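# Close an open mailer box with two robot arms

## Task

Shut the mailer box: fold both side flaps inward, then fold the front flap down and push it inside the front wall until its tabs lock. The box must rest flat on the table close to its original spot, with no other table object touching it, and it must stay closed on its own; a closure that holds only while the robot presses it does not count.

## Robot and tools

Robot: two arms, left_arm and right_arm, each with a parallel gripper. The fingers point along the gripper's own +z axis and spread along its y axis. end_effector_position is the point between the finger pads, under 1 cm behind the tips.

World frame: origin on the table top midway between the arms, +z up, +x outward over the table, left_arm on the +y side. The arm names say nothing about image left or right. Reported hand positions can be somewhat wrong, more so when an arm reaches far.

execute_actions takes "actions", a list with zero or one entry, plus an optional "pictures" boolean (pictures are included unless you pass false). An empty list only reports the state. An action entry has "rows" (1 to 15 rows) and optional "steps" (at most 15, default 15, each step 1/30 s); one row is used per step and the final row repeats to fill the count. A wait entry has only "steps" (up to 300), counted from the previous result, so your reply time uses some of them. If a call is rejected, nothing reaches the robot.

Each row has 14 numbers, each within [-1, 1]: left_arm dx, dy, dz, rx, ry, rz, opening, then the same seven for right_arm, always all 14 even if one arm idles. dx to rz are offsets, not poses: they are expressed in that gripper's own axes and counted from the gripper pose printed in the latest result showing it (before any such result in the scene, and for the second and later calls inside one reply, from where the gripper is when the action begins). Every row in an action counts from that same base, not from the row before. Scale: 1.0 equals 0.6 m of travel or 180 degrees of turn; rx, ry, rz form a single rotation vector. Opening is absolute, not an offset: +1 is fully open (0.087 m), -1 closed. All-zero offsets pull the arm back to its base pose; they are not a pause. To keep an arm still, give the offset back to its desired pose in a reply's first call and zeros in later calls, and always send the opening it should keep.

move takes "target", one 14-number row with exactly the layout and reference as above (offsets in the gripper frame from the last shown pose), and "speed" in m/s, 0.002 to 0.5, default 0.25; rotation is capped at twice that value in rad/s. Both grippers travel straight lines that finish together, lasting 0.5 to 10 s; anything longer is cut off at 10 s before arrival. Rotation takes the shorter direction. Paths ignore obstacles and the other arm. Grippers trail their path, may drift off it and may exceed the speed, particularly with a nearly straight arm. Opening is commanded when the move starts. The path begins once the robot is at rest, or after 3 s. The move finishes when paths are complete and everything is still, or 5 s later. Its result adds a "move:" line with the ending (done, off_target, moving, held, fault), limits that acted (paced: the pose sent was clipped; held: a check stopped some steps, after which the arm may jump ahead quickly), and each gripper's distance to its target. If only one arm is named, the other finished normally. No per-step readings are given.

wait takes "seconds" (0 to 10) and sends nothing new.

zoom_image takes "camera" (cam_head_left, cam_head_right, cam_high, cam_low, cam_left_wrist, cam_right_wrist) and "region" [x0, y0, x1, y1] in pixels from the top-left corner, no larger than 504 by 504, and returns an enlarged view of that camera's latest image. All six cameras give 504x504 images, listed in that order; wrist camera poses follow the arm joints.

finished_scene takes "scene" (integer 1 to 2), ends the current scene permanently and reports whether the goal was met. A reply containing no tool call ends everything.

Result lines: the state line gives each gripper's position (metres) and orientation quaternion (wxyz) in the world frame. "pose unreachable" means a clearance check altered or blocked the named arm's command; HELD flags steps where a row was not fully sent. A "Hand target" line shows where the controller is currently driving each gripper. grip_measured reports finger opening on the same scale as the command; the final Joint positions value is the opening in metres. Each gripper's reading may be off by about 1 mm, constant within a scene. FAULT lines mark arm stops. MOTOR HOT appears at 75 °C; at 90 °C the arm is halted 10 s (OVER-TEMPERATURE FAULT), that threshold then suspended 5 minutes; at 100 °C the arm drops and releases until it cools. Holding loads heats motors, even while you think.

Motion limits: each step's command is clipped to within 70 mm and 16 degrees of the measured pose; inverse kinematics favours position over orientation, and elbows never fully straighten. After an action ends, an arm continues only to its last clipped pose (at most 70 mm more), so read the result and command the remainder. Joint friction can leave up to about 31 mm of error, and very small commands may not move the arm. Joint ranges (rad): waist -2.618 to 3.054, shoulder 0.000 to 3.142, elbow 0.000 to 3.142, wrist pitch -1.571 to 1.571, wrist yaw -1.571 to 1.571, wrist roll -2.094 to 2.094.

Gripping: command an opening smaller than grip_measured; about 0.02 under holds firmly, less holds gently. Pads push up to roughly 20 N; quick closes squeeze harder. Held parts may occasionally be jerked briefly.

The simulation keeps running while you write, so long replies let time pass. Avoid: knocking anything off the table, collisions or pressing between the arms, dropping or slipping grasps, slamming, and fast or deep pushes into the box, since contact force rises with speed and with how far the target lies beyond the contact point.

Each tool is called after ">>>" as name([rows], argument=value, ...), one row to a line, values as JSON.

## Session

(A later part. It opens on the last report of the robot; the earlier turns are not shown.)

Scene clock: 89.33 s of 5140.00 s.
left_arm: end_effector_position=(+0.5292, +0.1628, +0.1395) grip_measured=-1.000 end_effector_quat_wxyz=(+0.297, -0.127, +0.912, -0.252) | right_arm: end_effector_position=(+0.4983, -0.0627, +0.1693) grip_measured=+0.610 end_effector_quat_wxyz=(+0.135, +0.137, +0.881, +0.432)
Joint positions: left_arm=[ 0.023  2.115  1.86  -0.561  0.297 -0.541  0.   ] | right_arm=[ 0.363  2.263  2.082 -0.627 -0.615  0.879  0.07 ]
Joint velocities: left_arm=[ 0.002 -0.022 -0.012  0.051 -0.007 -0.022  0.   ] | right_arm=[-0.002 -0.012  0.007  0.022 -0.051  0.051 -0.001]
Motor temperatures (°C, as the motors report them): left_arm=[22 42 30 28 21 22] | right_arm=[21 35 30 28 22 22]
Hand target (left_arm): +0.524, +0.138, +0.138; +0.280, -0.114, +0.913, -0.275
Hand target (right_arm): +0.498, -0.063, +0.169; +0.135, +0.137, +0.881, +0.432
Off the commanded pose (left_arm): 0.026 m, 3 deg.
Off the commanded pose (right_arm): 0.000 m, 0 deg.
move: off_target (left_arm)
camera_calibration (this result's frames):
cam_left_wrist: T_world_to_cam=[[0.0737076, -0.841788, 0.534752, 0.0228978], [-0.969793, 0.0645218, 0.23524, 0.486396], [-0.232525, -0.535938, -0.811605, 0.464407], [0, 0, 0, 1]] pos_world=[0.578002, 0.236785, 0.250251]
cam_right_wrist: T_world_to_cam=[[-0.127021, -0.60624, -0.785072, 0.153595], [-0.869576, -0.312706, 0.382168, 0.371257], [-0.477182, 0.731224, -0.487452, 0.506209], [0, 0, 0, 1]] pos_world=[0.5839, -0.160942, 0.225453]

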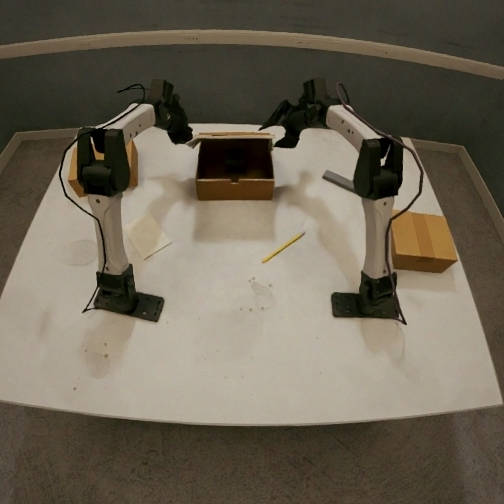

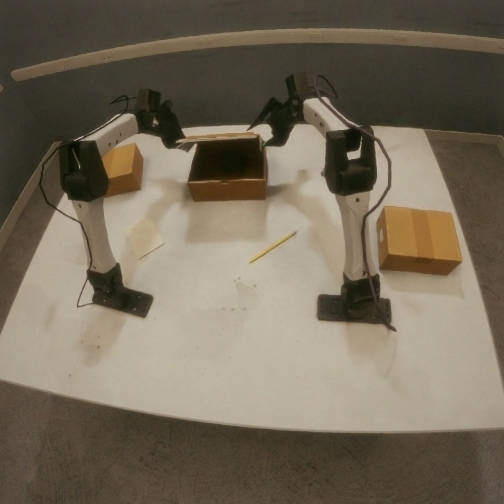

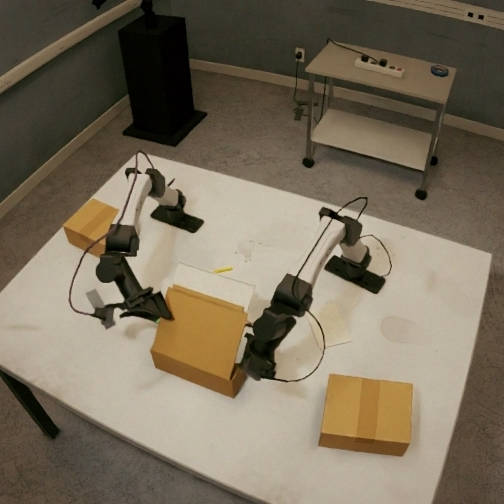

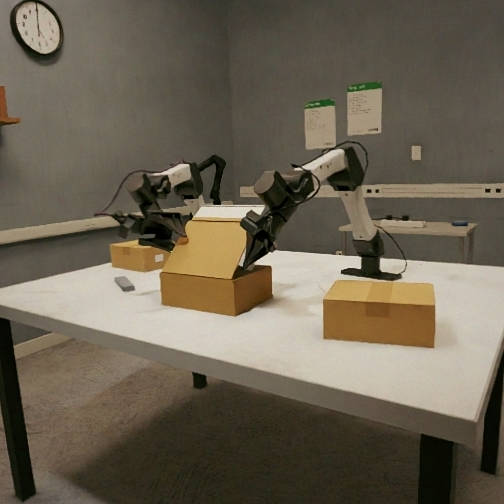

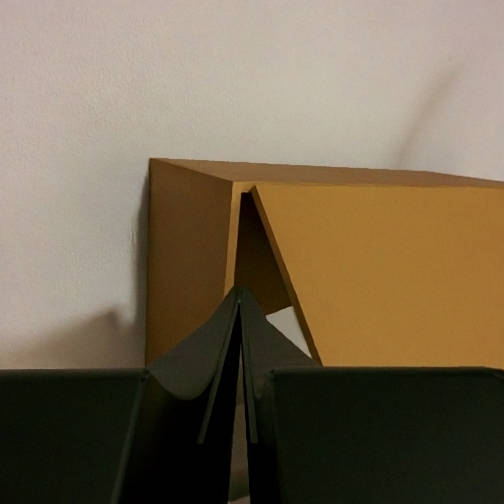

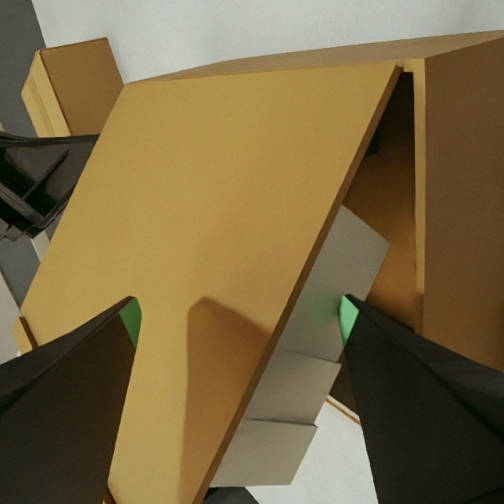

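>>> move(target=[-0.044,0.098,-0.045,0.02,0,0,-1, 0,0,0,0,0,0,0.61], speed=0.08)

>>> move(target=[0.066,0.007,-0.05,0,0,0,-1, 0,0,0,0,0,0,0.61], speed=0.08)

>>> move(target=[0.057,-0.13,0.07,0,0,0,-1, 0,0,0,0,0,0,0.61], speed=0.04)

Scene clock: 94.23 s of 5140.00 s.
left_arm: end_effector_position=(+0.5324, +0.2323, +0.1451) grip_measured=-1.000 end_effector_quat_wxyz=(+0.308, -0.117, +0.902, -0.278) | right_arm: end_effector_position=(+0.4983, -0.0627, +0.1693) grip_measured=+0.610 end_effector_quat_wxyz=(+0.135, +0.137, +0.881, +0.432)
Joint positions: left_arm=[ 0.192  2.096  1.827 -0.552  0.459 -0.419  0.   ] | right_arm=[ 0.363  2.263  2.082 -0.627 -0.615  0.879  0.07 ]
Joint velocities: left_arm=[-0.012 -0.017 -0.002 -0.037 -0.037  0.022  0.   ] | right_arm=[-0.002 -0.002 -0.002  0.022  0.066 -0.139 -0.   ]
Motor temperatures (°C, as the motors report them): left_arm=[22 42 30 28 21 22] | right_arm=[21 36 30 28 22 22]
Hand target (left_arm): +0.528, +0.233, +0.139; +0.302, -0.117, +0.904, -0.279
Hand target (right_arm): +0.498, -0.063, +0.169; +0.135, +0.137, +0.881, +0.432
Off the commanded pose (left_arm): 0.007 m, 1 deg.
Off the commanded pose (right_arm): 0.000 m, 0 deg.
After step 90, 0.57 s passed at rest.
move: done
camera_calibration (this result's frames):
cam_left_wrist: T_world_to_cam=[[0.0320079, -0.819305, 0.572464, 0.0896507], [-0.976043, 0.0977055, 0.194408, 0.485186], [-0.215212, -0.564972, -0.796549, 0.502331], [0, 0, 0, 1]] pos_world=[0.578801, 0.309849, 0.254485]
cam_right_wrist: T_world_to_cam=[[-0.127021, -0.60624, -0.785072, 0.153595], [-0.869576, -0.312706, 0.382168, 0.371257], [-0.477182, 0.731224, -0.487452, 0.506209], [0, 0, 0, 1]] pos_world=[0.5839, -0.160942, 0.225453]

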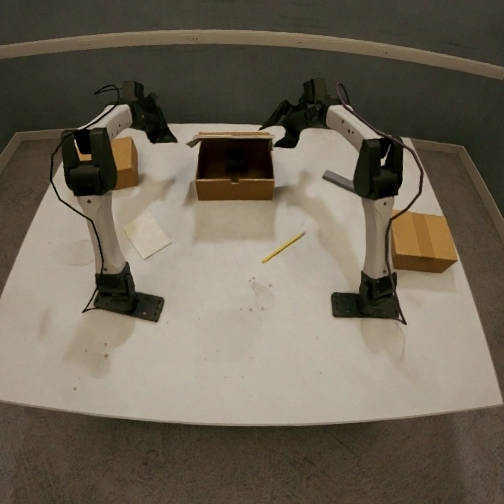

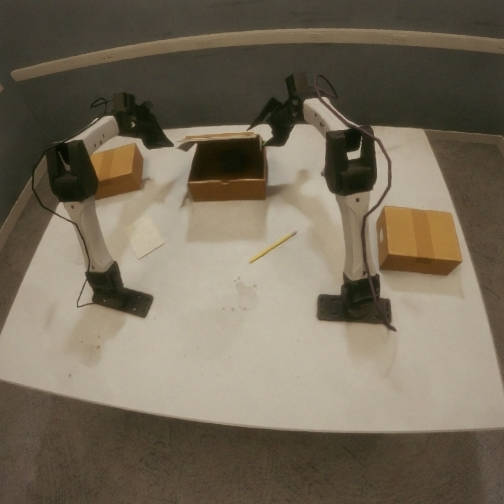

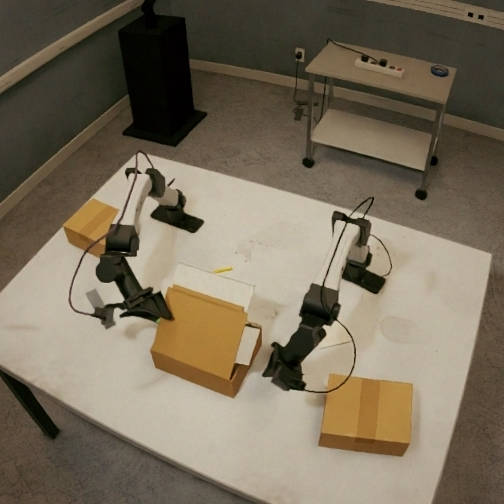

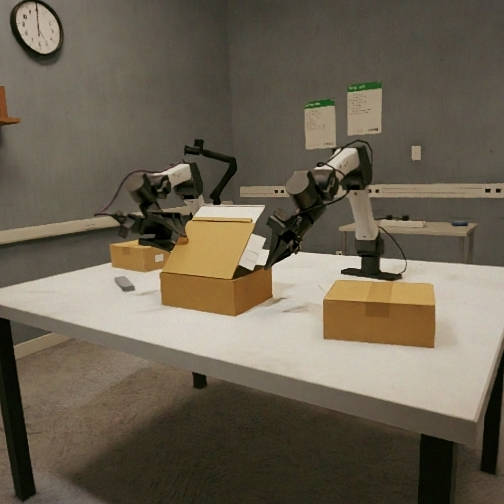

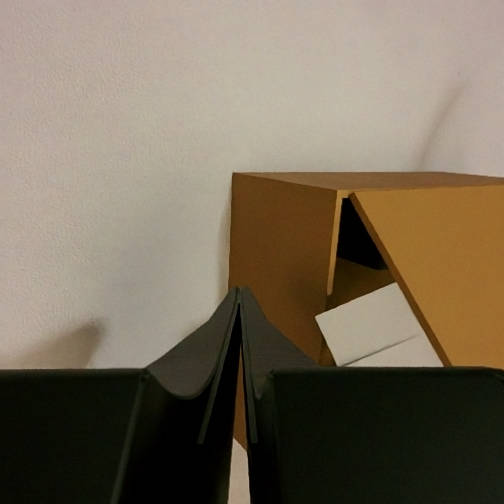

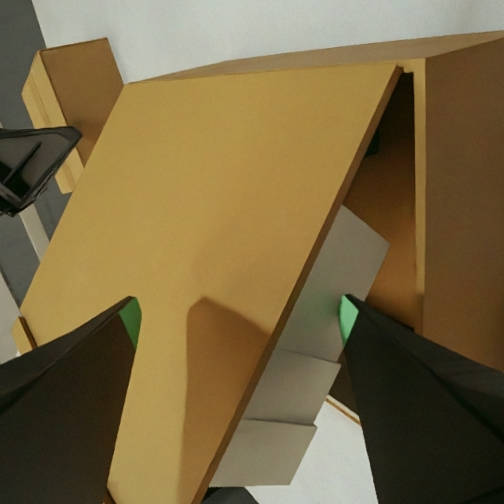

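Scene clock: 95.27 s of 5140.00 s.
left_arm: end_effector_position=(+0.4865, +0.2312, +0.1498) grip_measured=-1.000 end_effector_quat_wxyz=(+0.312, -0.116, +0.901, -0.278) | right_arm: end_effector_position=(+0.4983, -0.0627, +0.1693) grip_measured=+0.610 end_effector_quat_wxyz=(+0.135, +0.137, +0.881, +0.432)
Joint positions: left_arm=[ 0.192  1.902  1.564 -0.474  0.459 -0.419  0.   ] | right_arm=[ 0.363  2.263  2.082 -0.627 -0.615  0.879  0.07 ]
Joint velocities: left_arm=[-0.002 -0.007 -0.007  0.037 -0.007 -0.037  0.   ] | right_arm=[ 0.007 -0.007 -0.012  0.007 -0.007  0.066 -0.002]
Motor temperatures (°C, as the motors report them): left_arm=[22 42 30 28 21 22] | right_arm=[21 36 30 28 22 22]
Hand target (left_arm): +0.483, +0.233, +0.144; +0.308, -0.117, +0.902, -0.278
Hand target (right_arm): +0.498, -0.063, +0.169; +0.135, +0.137, +0.881, +0.432
Off the commanded pose (left_arm): 0.008 m, 0 deg.
Off the commanded pose (right_arm): 0.000 m, 0 deg.
move: done
camera_calibration (this result's frames):
cam_left_wrist: T_world_to_cam=[[0.0272045, -0.81942, 0.572548, 0.0899119], [-0.977639, 0.0976673, 0.186232, 0.441605], [-0.208521, -0.564812, -0.79844, 0.492524], [0, 0, 0, 1]] pos_world=[0.531986, 0.308728, 0.259531]
cam_right_wrist: T_world_to_cam=[[-0.127021, -0.60624, -0.785072, 0.153595], [-0.869576, -0.312706, 0.382168, 0.371257], [-0.477182, 0.731224, -0.487452, 0.506209], [0, 0, 0, 1]] pos_world=[0.5839, -0.160942, 0.225453]

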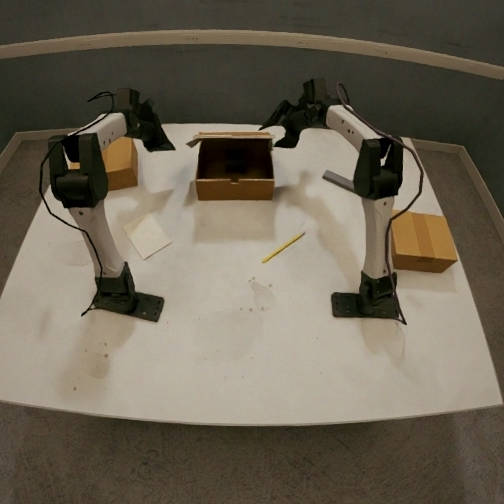

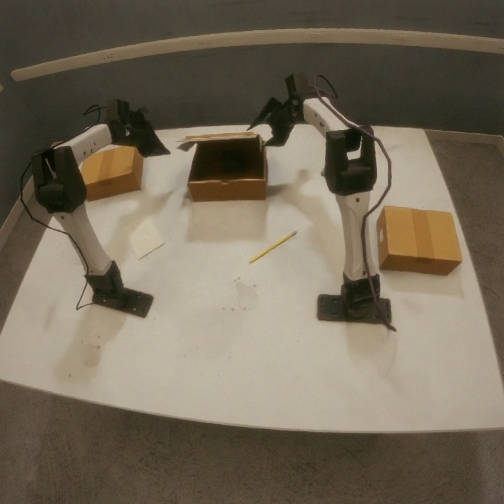

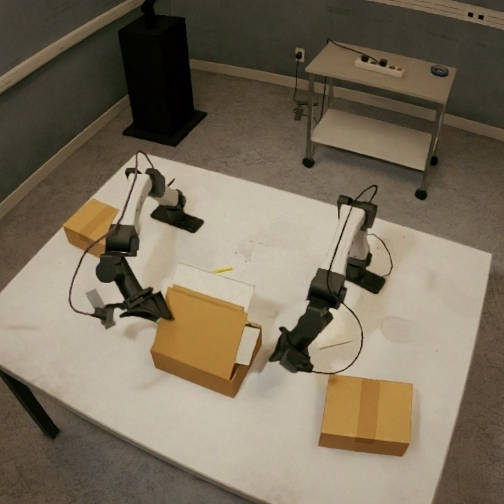

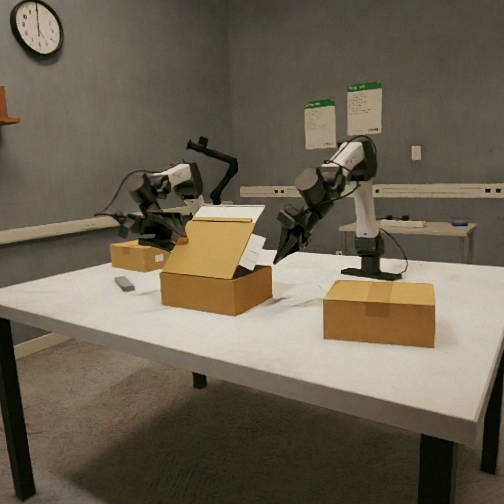

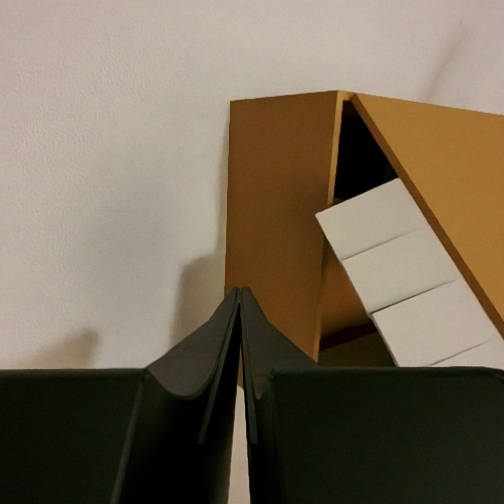

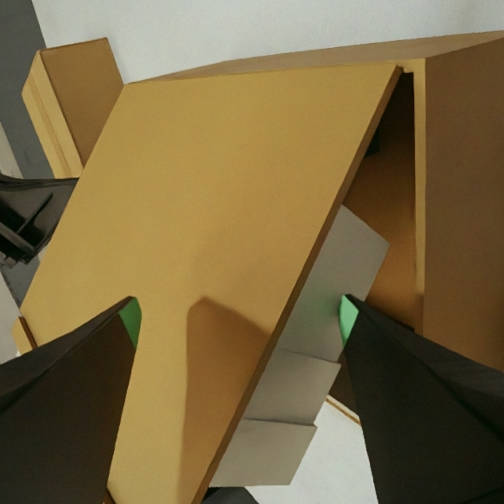

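Scene clock: 97.93 s of 5140.00 s.
left_arm: end_effector_position=(+0.4831, +0.1459, +0.1518) grip_measured=-1.000 end_effector_quat_wxyz=(+0.306, -0.121, +0.904, -0.272) | right_arm: end_effector_position=(+0.4984, -0.0628, +0.1692) grip_measured=+0.610 end_effector_quat_wxyz=(+0.135, +0.137, +0.881, +0.431)
Joint positions: left_arm=[-0.02   1.913  1.585 -0.44   0.299 -0.583  0.   ] | right_arm=[ 0.363  2.263  2.082 -0.627 -0.613  0.879  0.07 ]
Joint velocities: left_arm=[-0.002  0.032 -0.022 -0.022 -0.007 -0.051  0.   ] | right_arm=[-0.017 -0.012  0.002  0.037 -0.022  0.037 -0.001]
Motor temperatures (°C, as the motors report them): left_arm=[22 42 31 28 21 22] | right_arm=[21 37 30 28 22 22]
Hand target (left_arm): +0.490, +0.136, +0.151; +0.311, -0.117, +0.901, -0.281
Hand target (right_arm): +0.498, -0.063, +0.169; +0.135, +0.137, +0.881, +0.432
Off the commanded pose (left_arm): 0.011 m, 1 deg.
Off the commanded pose (right_arm): 0.000 m, 0 deg.
move: off_target (left_arm)
camera_calibration (this result's frames):
cam_left_wrist: T_world_to_cam=[[0.0435758, -0.823397, 0.56579, 0.0126159], [-0.97531, 0.0876645, 0.202695, 0.444119], [-0.216498, -0.560653, -0.799247, 0.448629], [0, 0, 0, 1]] pos_world=[0.529731, 0.22298, 0.261407]
cam_right_wrist: T_world_to_cam=[[-0.127298, -0.606757, -0.784628, 0.153497], [-0.869922, -0.311718, 0.382188, 0.371617], [-0.476478, 0.731217, -0.48815, 0.506068], [0, 0, 0, 1]] pos_world=[0.583948, -0.16107, 0.225447]

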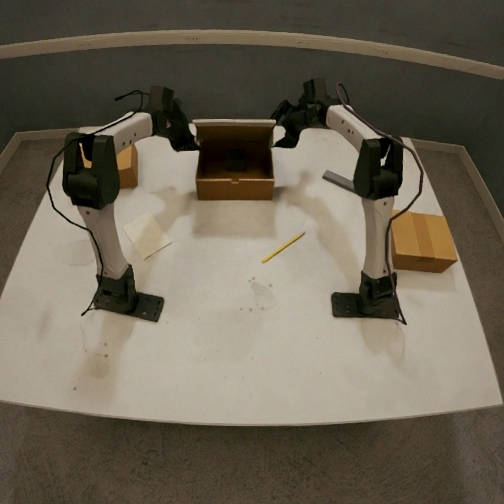

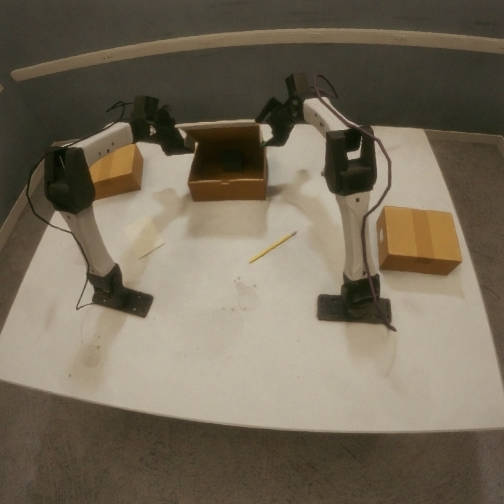

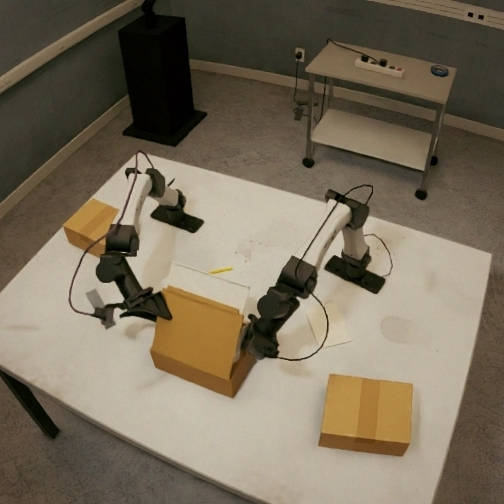

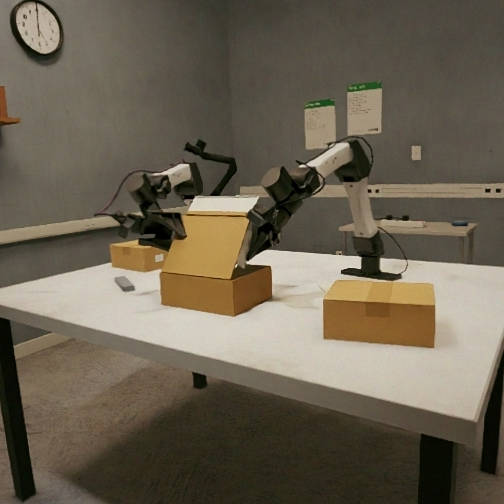

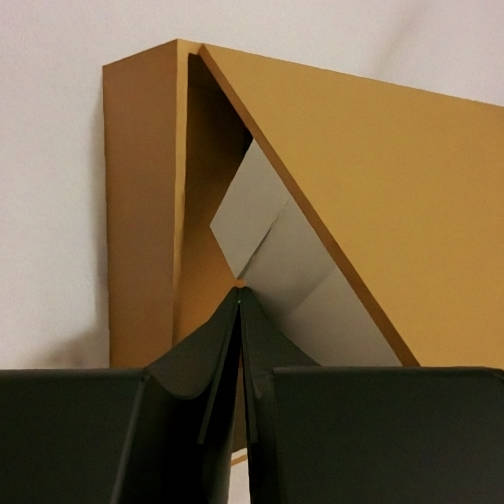

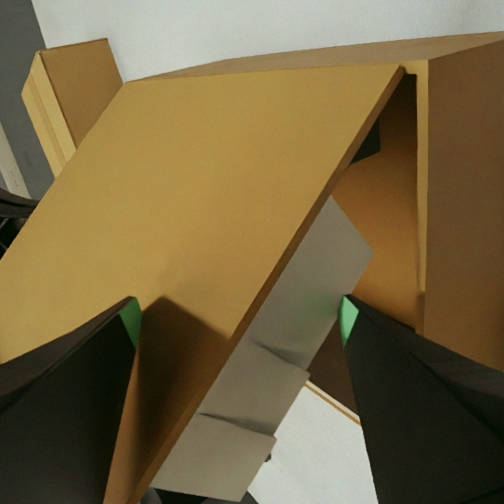

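>>> move(target=[0.01,-0.02,0.012,0,0,0,-1, 0,-0.025,0.012,0,0,0,-0.08], speed=0.02)

Scene clock: 100.83 s of 5140.00 s.
left_arm: end_effector_position=(+0.4809, +0.1415, +0.1490) grip_measured=-1.000 end_effector_quat_wxyz=(+0.306, -0.124, +0.907, -0.261) | right_arm: end_effector_position=(+0.5005, -0.0627, +0.1670) grip_measured=-0.079 end_effector_quat_wxyz=(+0.135, +0.131, +0.875, +0.447)
Joint positions: left_arm=[-0.04   1.913  1.585 -0.449  0.265 -0.59   0.   ] | right_arm=[ 0.354  2.263  2.05  -0.572 -0.647  0.882  0.04 ]
Joint velocities: left_arm=[ 0.002 -0.002  0.007 -0.066  0.051 -0.066  0.   ] | right_arm=[-0.022  0.007 -0.007  0.022 -0.066 -0.007  0.   ]
Motor temperatures (°C, as the motors report them): left_arm=[22 42 31 29 21 22] | right_arm=[21 37 30 28 22 22]
Hand target (left_arm): +0.483, +0.131, +0.151; +0.306, -0.121, +0.904, -0.273
Hand target (right_arm): +0.499, -0.066, +0.153; +0.134, +0.137, +0.882, +0.431
Off the commanded pose (left_arm): 0.011 m, 1 deg.
Off the commanded pose (right_arm): 0.015 m, 2 deg.
move: off_target (left_arm, right_arm)
camera_calibration (this result's frames):
cam_left_wrist: T_world_to_cam=[[0.0558642, -0.834363, 0.548377, 0.00898405], [-0.974579, 0.0737839, 0.211546, 0.443199], [-0.216967, -0.546254, -0.809031, 0.443078], [0, 0, 0, 1]] pos_world=[0.527564, 0.216828, 0.25978]
cam_right_wrist: T_world_to_cam=[[-0.109323, -0.584071, -0.804307, 0.147805], [-0.870061, -0.335053, 0.36157, 0.376358], [-0.480668, 0.739324, -0.471549, 0.505712], [0, 0, 0, 1]] pos_world=[0.586692, -0.161456, 0.221269]

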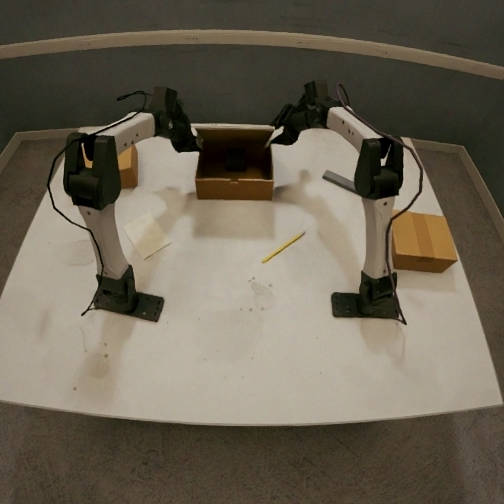

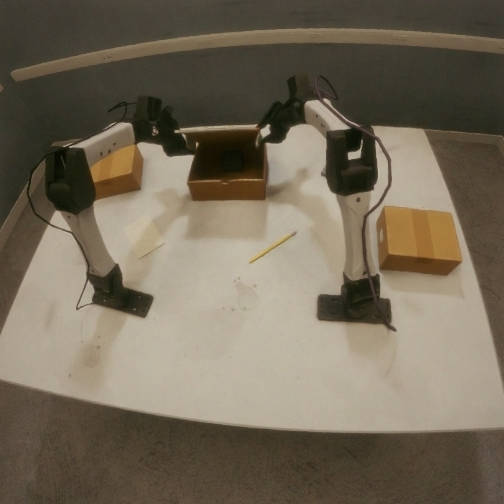

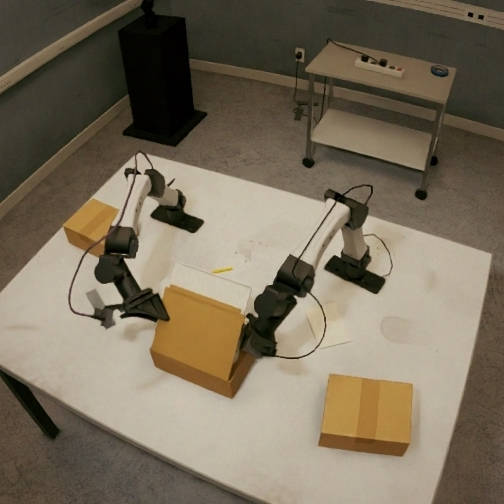

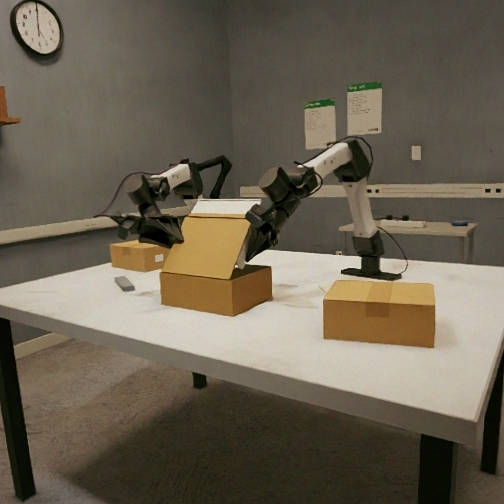

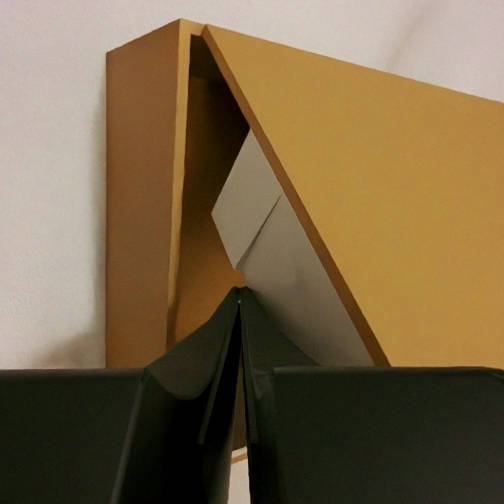

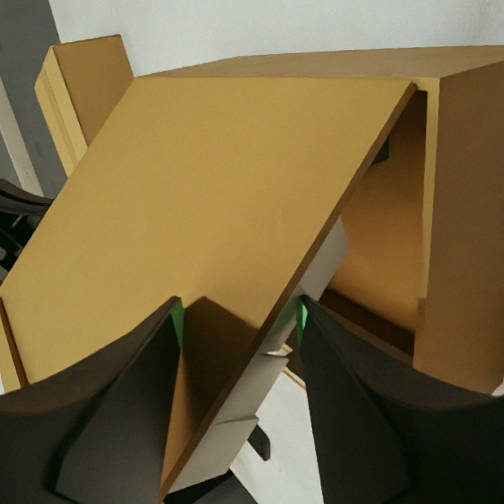

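>>> move(target=[0.058,0.027,0.022,0,0,0,-1, 0.038,-0.051,0.021,0,0,0,-0.08], speed=0.03)

Scene clock: 105.43 s of 5140.00 s.
left_arm: end_effector_position=(+0.4626, +0.1445, +0.1140) grip_measured=-1.000 end_effector_quat_wxyz=(+0.300, -0.127, +0.910, -0.254) | right_arm: end_effector_position=(+0.4872, -0.0642, +0.1363) grip_measured=-0.080 end_effector_quat_wxyz=(+0.139, +0.128, +0.871, +0.454)
Joint positions: left_arm=[-0.047  1.872  1.402 -0.322  0.25  -0.595  0.   ] | right_arm=[ 0.357  2.202  1.812 -0.374 -0.655  0.891  0.04 ]
Joint velocities: left_arm=[-0.007 -0.027 -0.017  0.095  0.037  0.022  0.   ] | right_arm=[ 0.002  0.007 -0.012  0.007  0.007 -0.066 -0.   ]
Motor temperatures (°C, as the motors report them): left_arm=[22 42 31 29 21 22] | right_arm=[21 38 29 28 22 22]
Hand target (left_arm): +0.461, +0.136, +0.114; +0.305, -0.124, +0.907, -0.261
Hand target (right_arm): +0.480, -0.063, +0.132; +0.135, +0.130, +0.875, +0.446
Off the commanded pose (left_arm): 0.008 m, 1 deg.
Off the commanded pose (right_arm): 0.008 m, 1 deg.
After step 90, 0.03 s passed at rest.
move: done
camera_calibration (this result's frames):
cam_left_wrist: T_world_to_cam=[[0.0702547, -0.839606, 0.538634, 0.0268642], [-0.971796, 0.0642491, 0.226902, 0.430878], [-0.225115, -0.539383, -0.811412, 0.41548], [0, 0, 0, 1]] pos_world=[0.510369, 0.218975, 0.224889]
cam_right_wrist: T_world_to_cam=[[-0.0976678, -0.571851, -0.814523, 0.117353], [-0.873327, -0.343223, 0.345685, 0.378613], [-0.477243, 0.745107, -0.465891, 0.483922], [0, 0, 0, 1]] pos_world=[0.573063, -0.163517, 0.19016]

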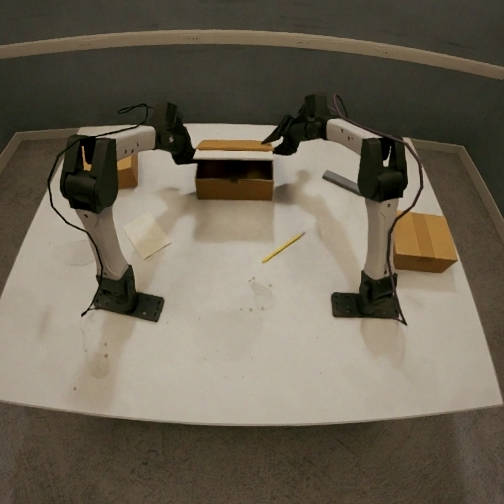

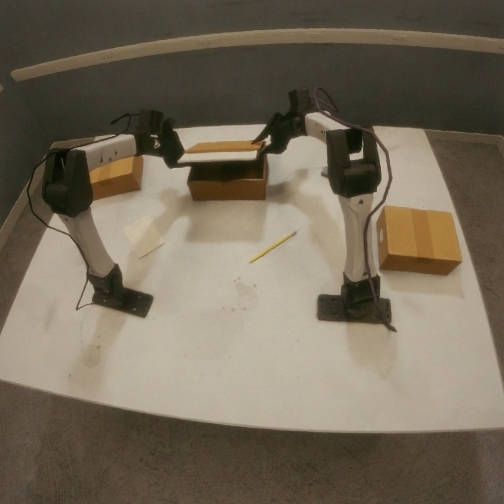

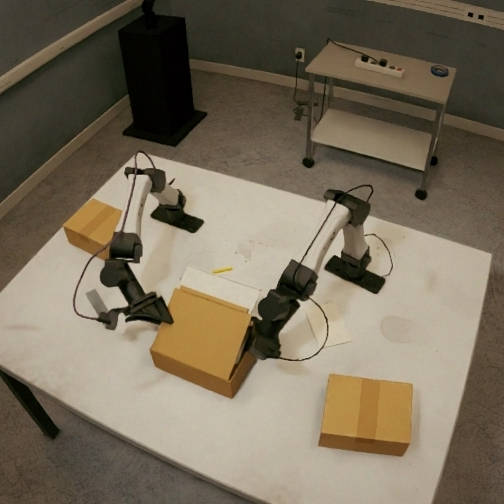

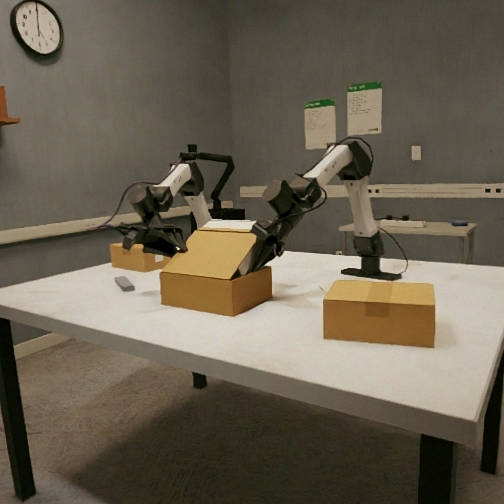

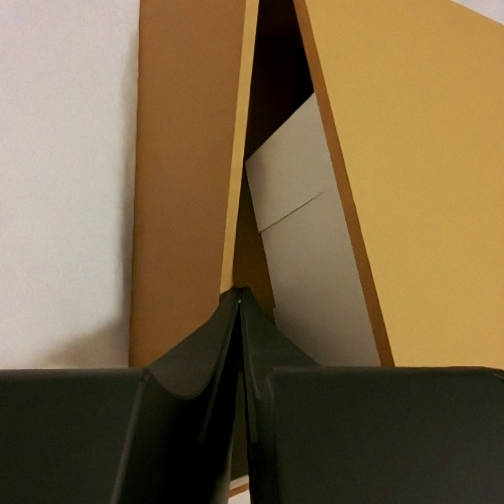

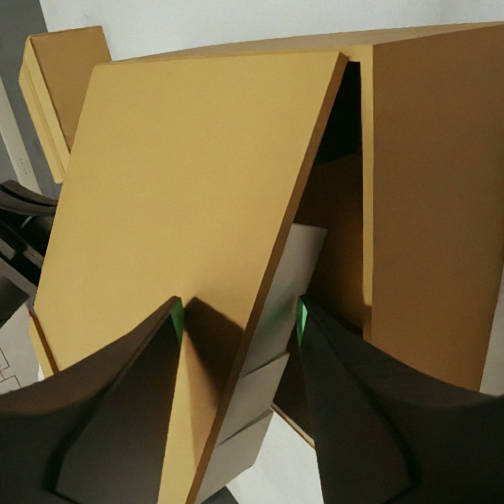

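>>> move(target=[0.03,-0.005,-0.017,0,0,0,-1, 0.04,-0.025,0,0,0,0,-0.08], speed=0.03)

>>> move(target=[-0.03,0.05,-0.1,0,0,0,-1, 0,0,0,0,0,0,-0.08], speed=0.06)

Scene clock: 109.67 s of 5140.00 s.
left_arm: end_effector_position=(+0.4465, +0.1438, +0.1136) grip_measured=-1.000 end_effector_quat_wxyz=(+0.301, -0.126, +0.912, -0.249) | right_arm: end_effector_position=(+0.4821, -0.0659, +0.1311) grip_measured=-0.080 end_effector_quat_wxyz=(+0.168, +0.126, +0.861, +0.463)
Joint positions: left_arm=[-0.061  1.816  1.332 -0.311  0.231 -0.599  0.   ] | right_arm=[ 0.361  2.141  1.661 -0.213 -0.634  0.911  0.04 ]
Joint velocities: left_arm=[-0.007 -0.007  0.022  0.007 -0.007 -0.081  0.   ] | right_arm=[ 0.012 -0.002  0.007 -0.007  0.066  0.037 -0.001]
Motor temperatures (°C, as the motors report them): left_arm=[22 42 31 29 21 22] | right_arm=[21 38 29 28 22 22]
Hand target (left_arm): +0.443, +0.139, +0.114; +0.300, -0.127, +0.911, -0.254
Hand target (right_arm): +0.464, -0.064, +0.121; +0.139, +0.127, +0.871, +0.454
Off the commanded pose (left_arm): 0.006 m, 1 deg.
Off the commanded pose (right_arm): 0.021 m, 4 deg.
move: off_target (right_arm)
camera_calibration (this result's frames):
cam_left_wrist: T_world_to_cam=[[0.0716929, -0.845366, 0.529355, 0.0288779], [-0.971661, 0.0606565, 0.228463, 0.415639], [-0.225244, -0.530733, -0.817061, 0.410655], [0, 0, 0, 1]] pos_world=[0.494288, 0.217149, 0.225285]
cam_right_wrist: T_world_to_cam=[[-0.0638848, -0.556426, -0.828437, 0.0981523], [-0.898775, -0.328711, 0.29009, 0.395873], [-0.433731, 0.763111, -0.479102, 0.462183], [0, 0, 0, 1]] pos_world=[0.562534, -0.167955, 0.187907]

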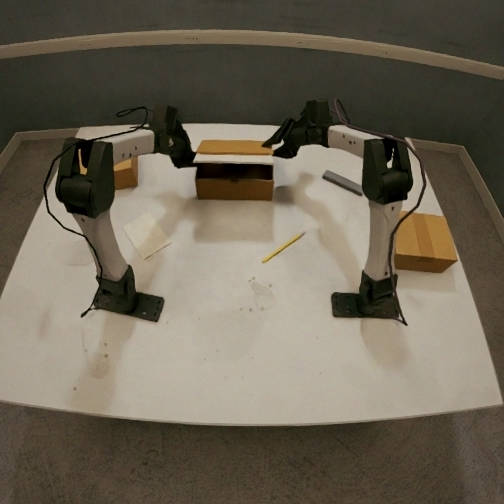

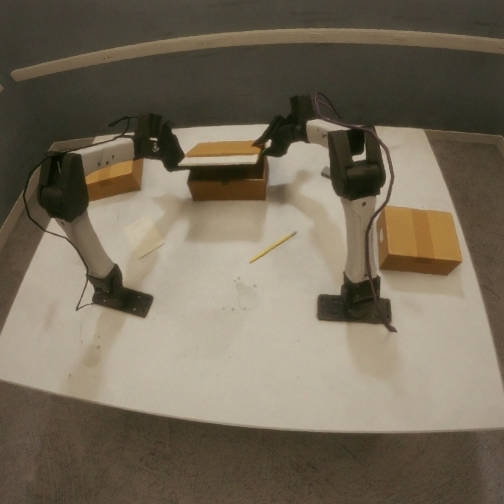

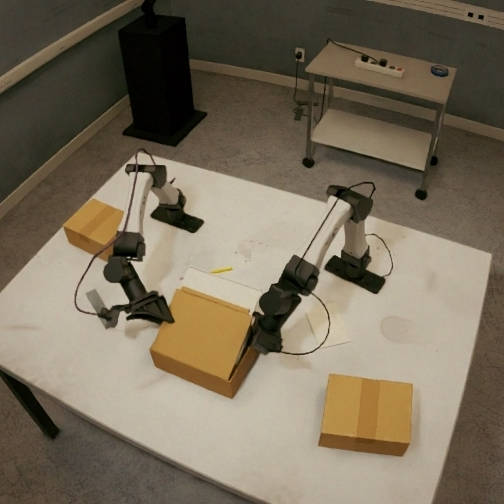

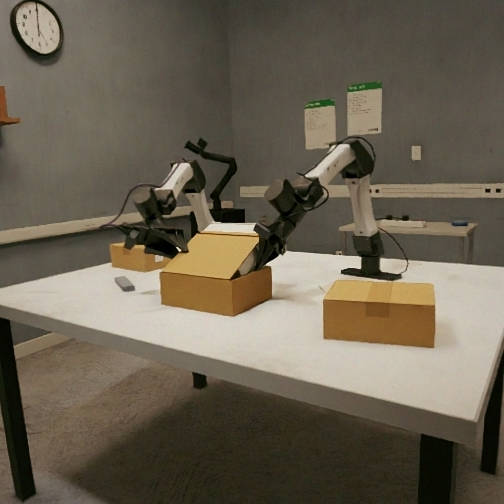

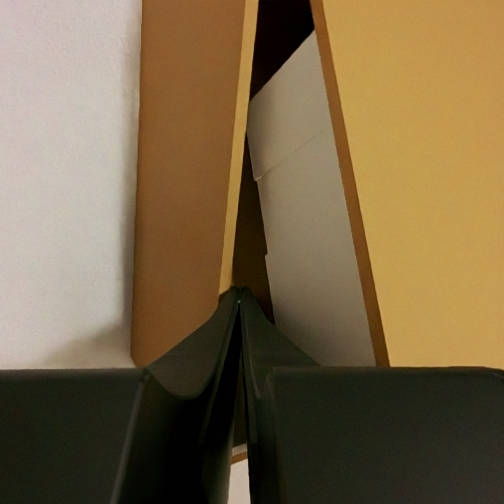

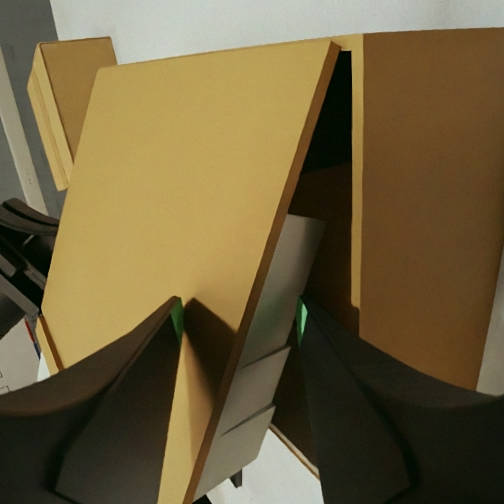

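Scene clock: 111.27 s of 5140.00 s.
left_arm: end_effector_position=(+0.4322, +0.1947, +0.1602) grip_measured=-1.000 end_effector_quat_wxyz=(+0.323, -0.121, +0.904, -0.252) | right_arm: end_effector_position=(+0.4828, -0.0656, +0.1317) grip_measured=-0.080 end_effector_quat_wxyz=(+0.169, +0.125, +0.860, +0.464)
Joint positions: left_arm=[ 0.066  1.675  1.332 -0.43   0.316 -0.501  0.   ] | right_arm=[ 0.361  2.141  1.661 -0.208 -0.634  0.912  0.04 ]
Joint velocities: left_arm=[-0.002  0.002  0.002 -0.007 -0.022  0.022  0.   ] | right_arm=[-0.017 -0.012  0.002  0.022 -0.007  0.037 -0.001]
Motor temperatures (°C, as the motors report them): left_arm=[22 42 31 29 21 22] | right_arm=[21 38 29 28 22 22]
Hand target (left_arm): +0.421, +0.198, +0.149; +0.302, -0.126, +0.912, -0.248
Hand target (right_arm): +0.482, -0.066, +0.131; +0.168, +0.126, +0.861, +0.463
Off the commanded pose (left_arm): 0.017 m, 3 deg.
Off the commanded pose (right_arm): 0.001 m, 0 deg.
move: off_target (left_arm)
camera_calibration (this result's frames):
cam_left_wrist: T_world_to_cam=[[0.0465918, -0.844667, 0.533261, 0.0583254], [-0.981679, 0.0600219, 0.180843, 0.40008], [-0.18476, -0.531917, -0.826395, 0.456679], [0, 0, 0, 1]] pos_world=[0.474409, 0.268167, 0.273943]
cam_right_wrist: T_world_to_cam=[[-0.0603244, -0.555009, -0.829654, 0.0974235], [-0.900113, -0.329023, 0.285552, 0.397587], [-0.431459, 0.764008, -0.479723, 0.461673], [0, 0, 0, 1]] pos_world=[0.562943, -0.167836, 0.188771]

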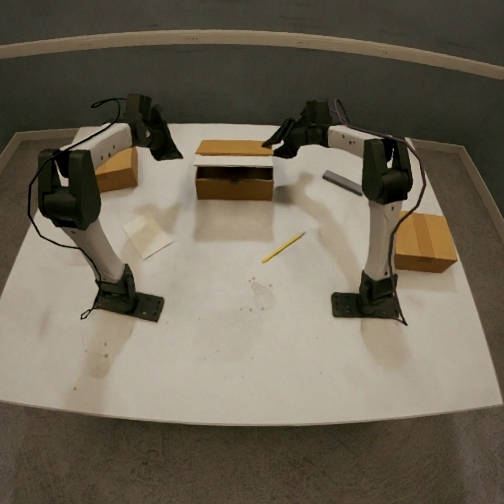

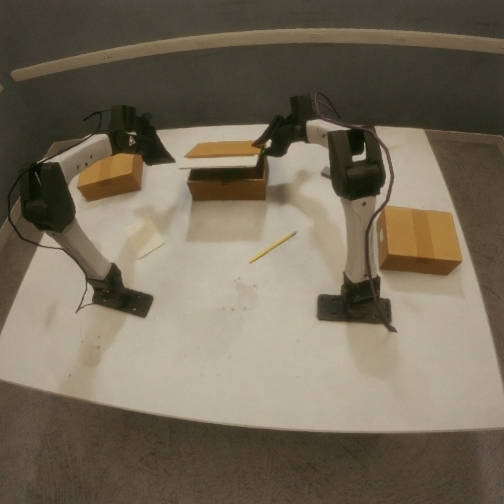

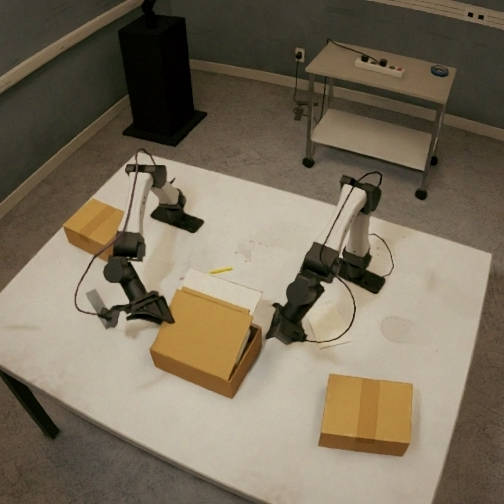

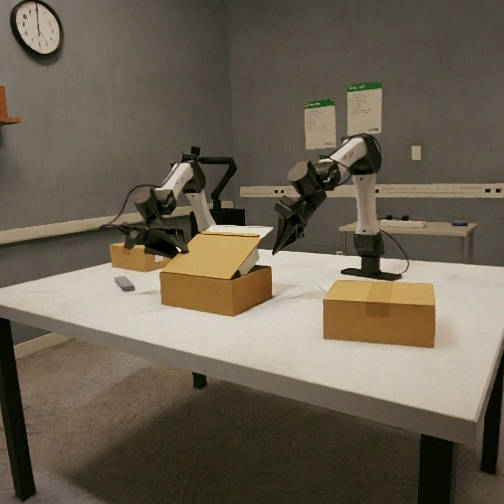

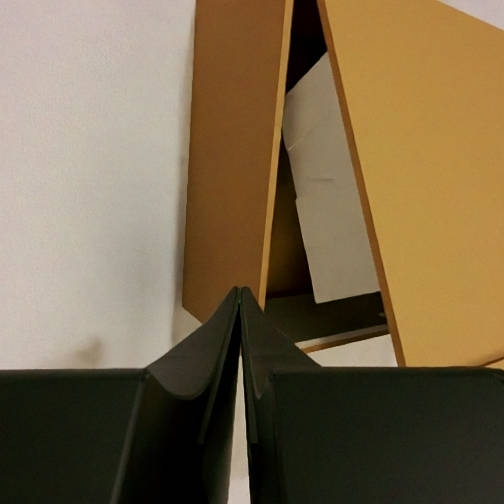

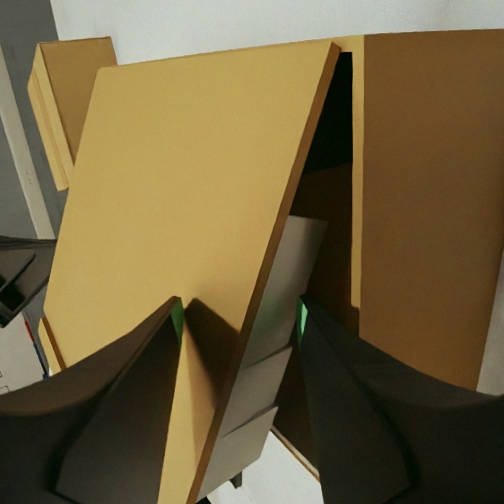

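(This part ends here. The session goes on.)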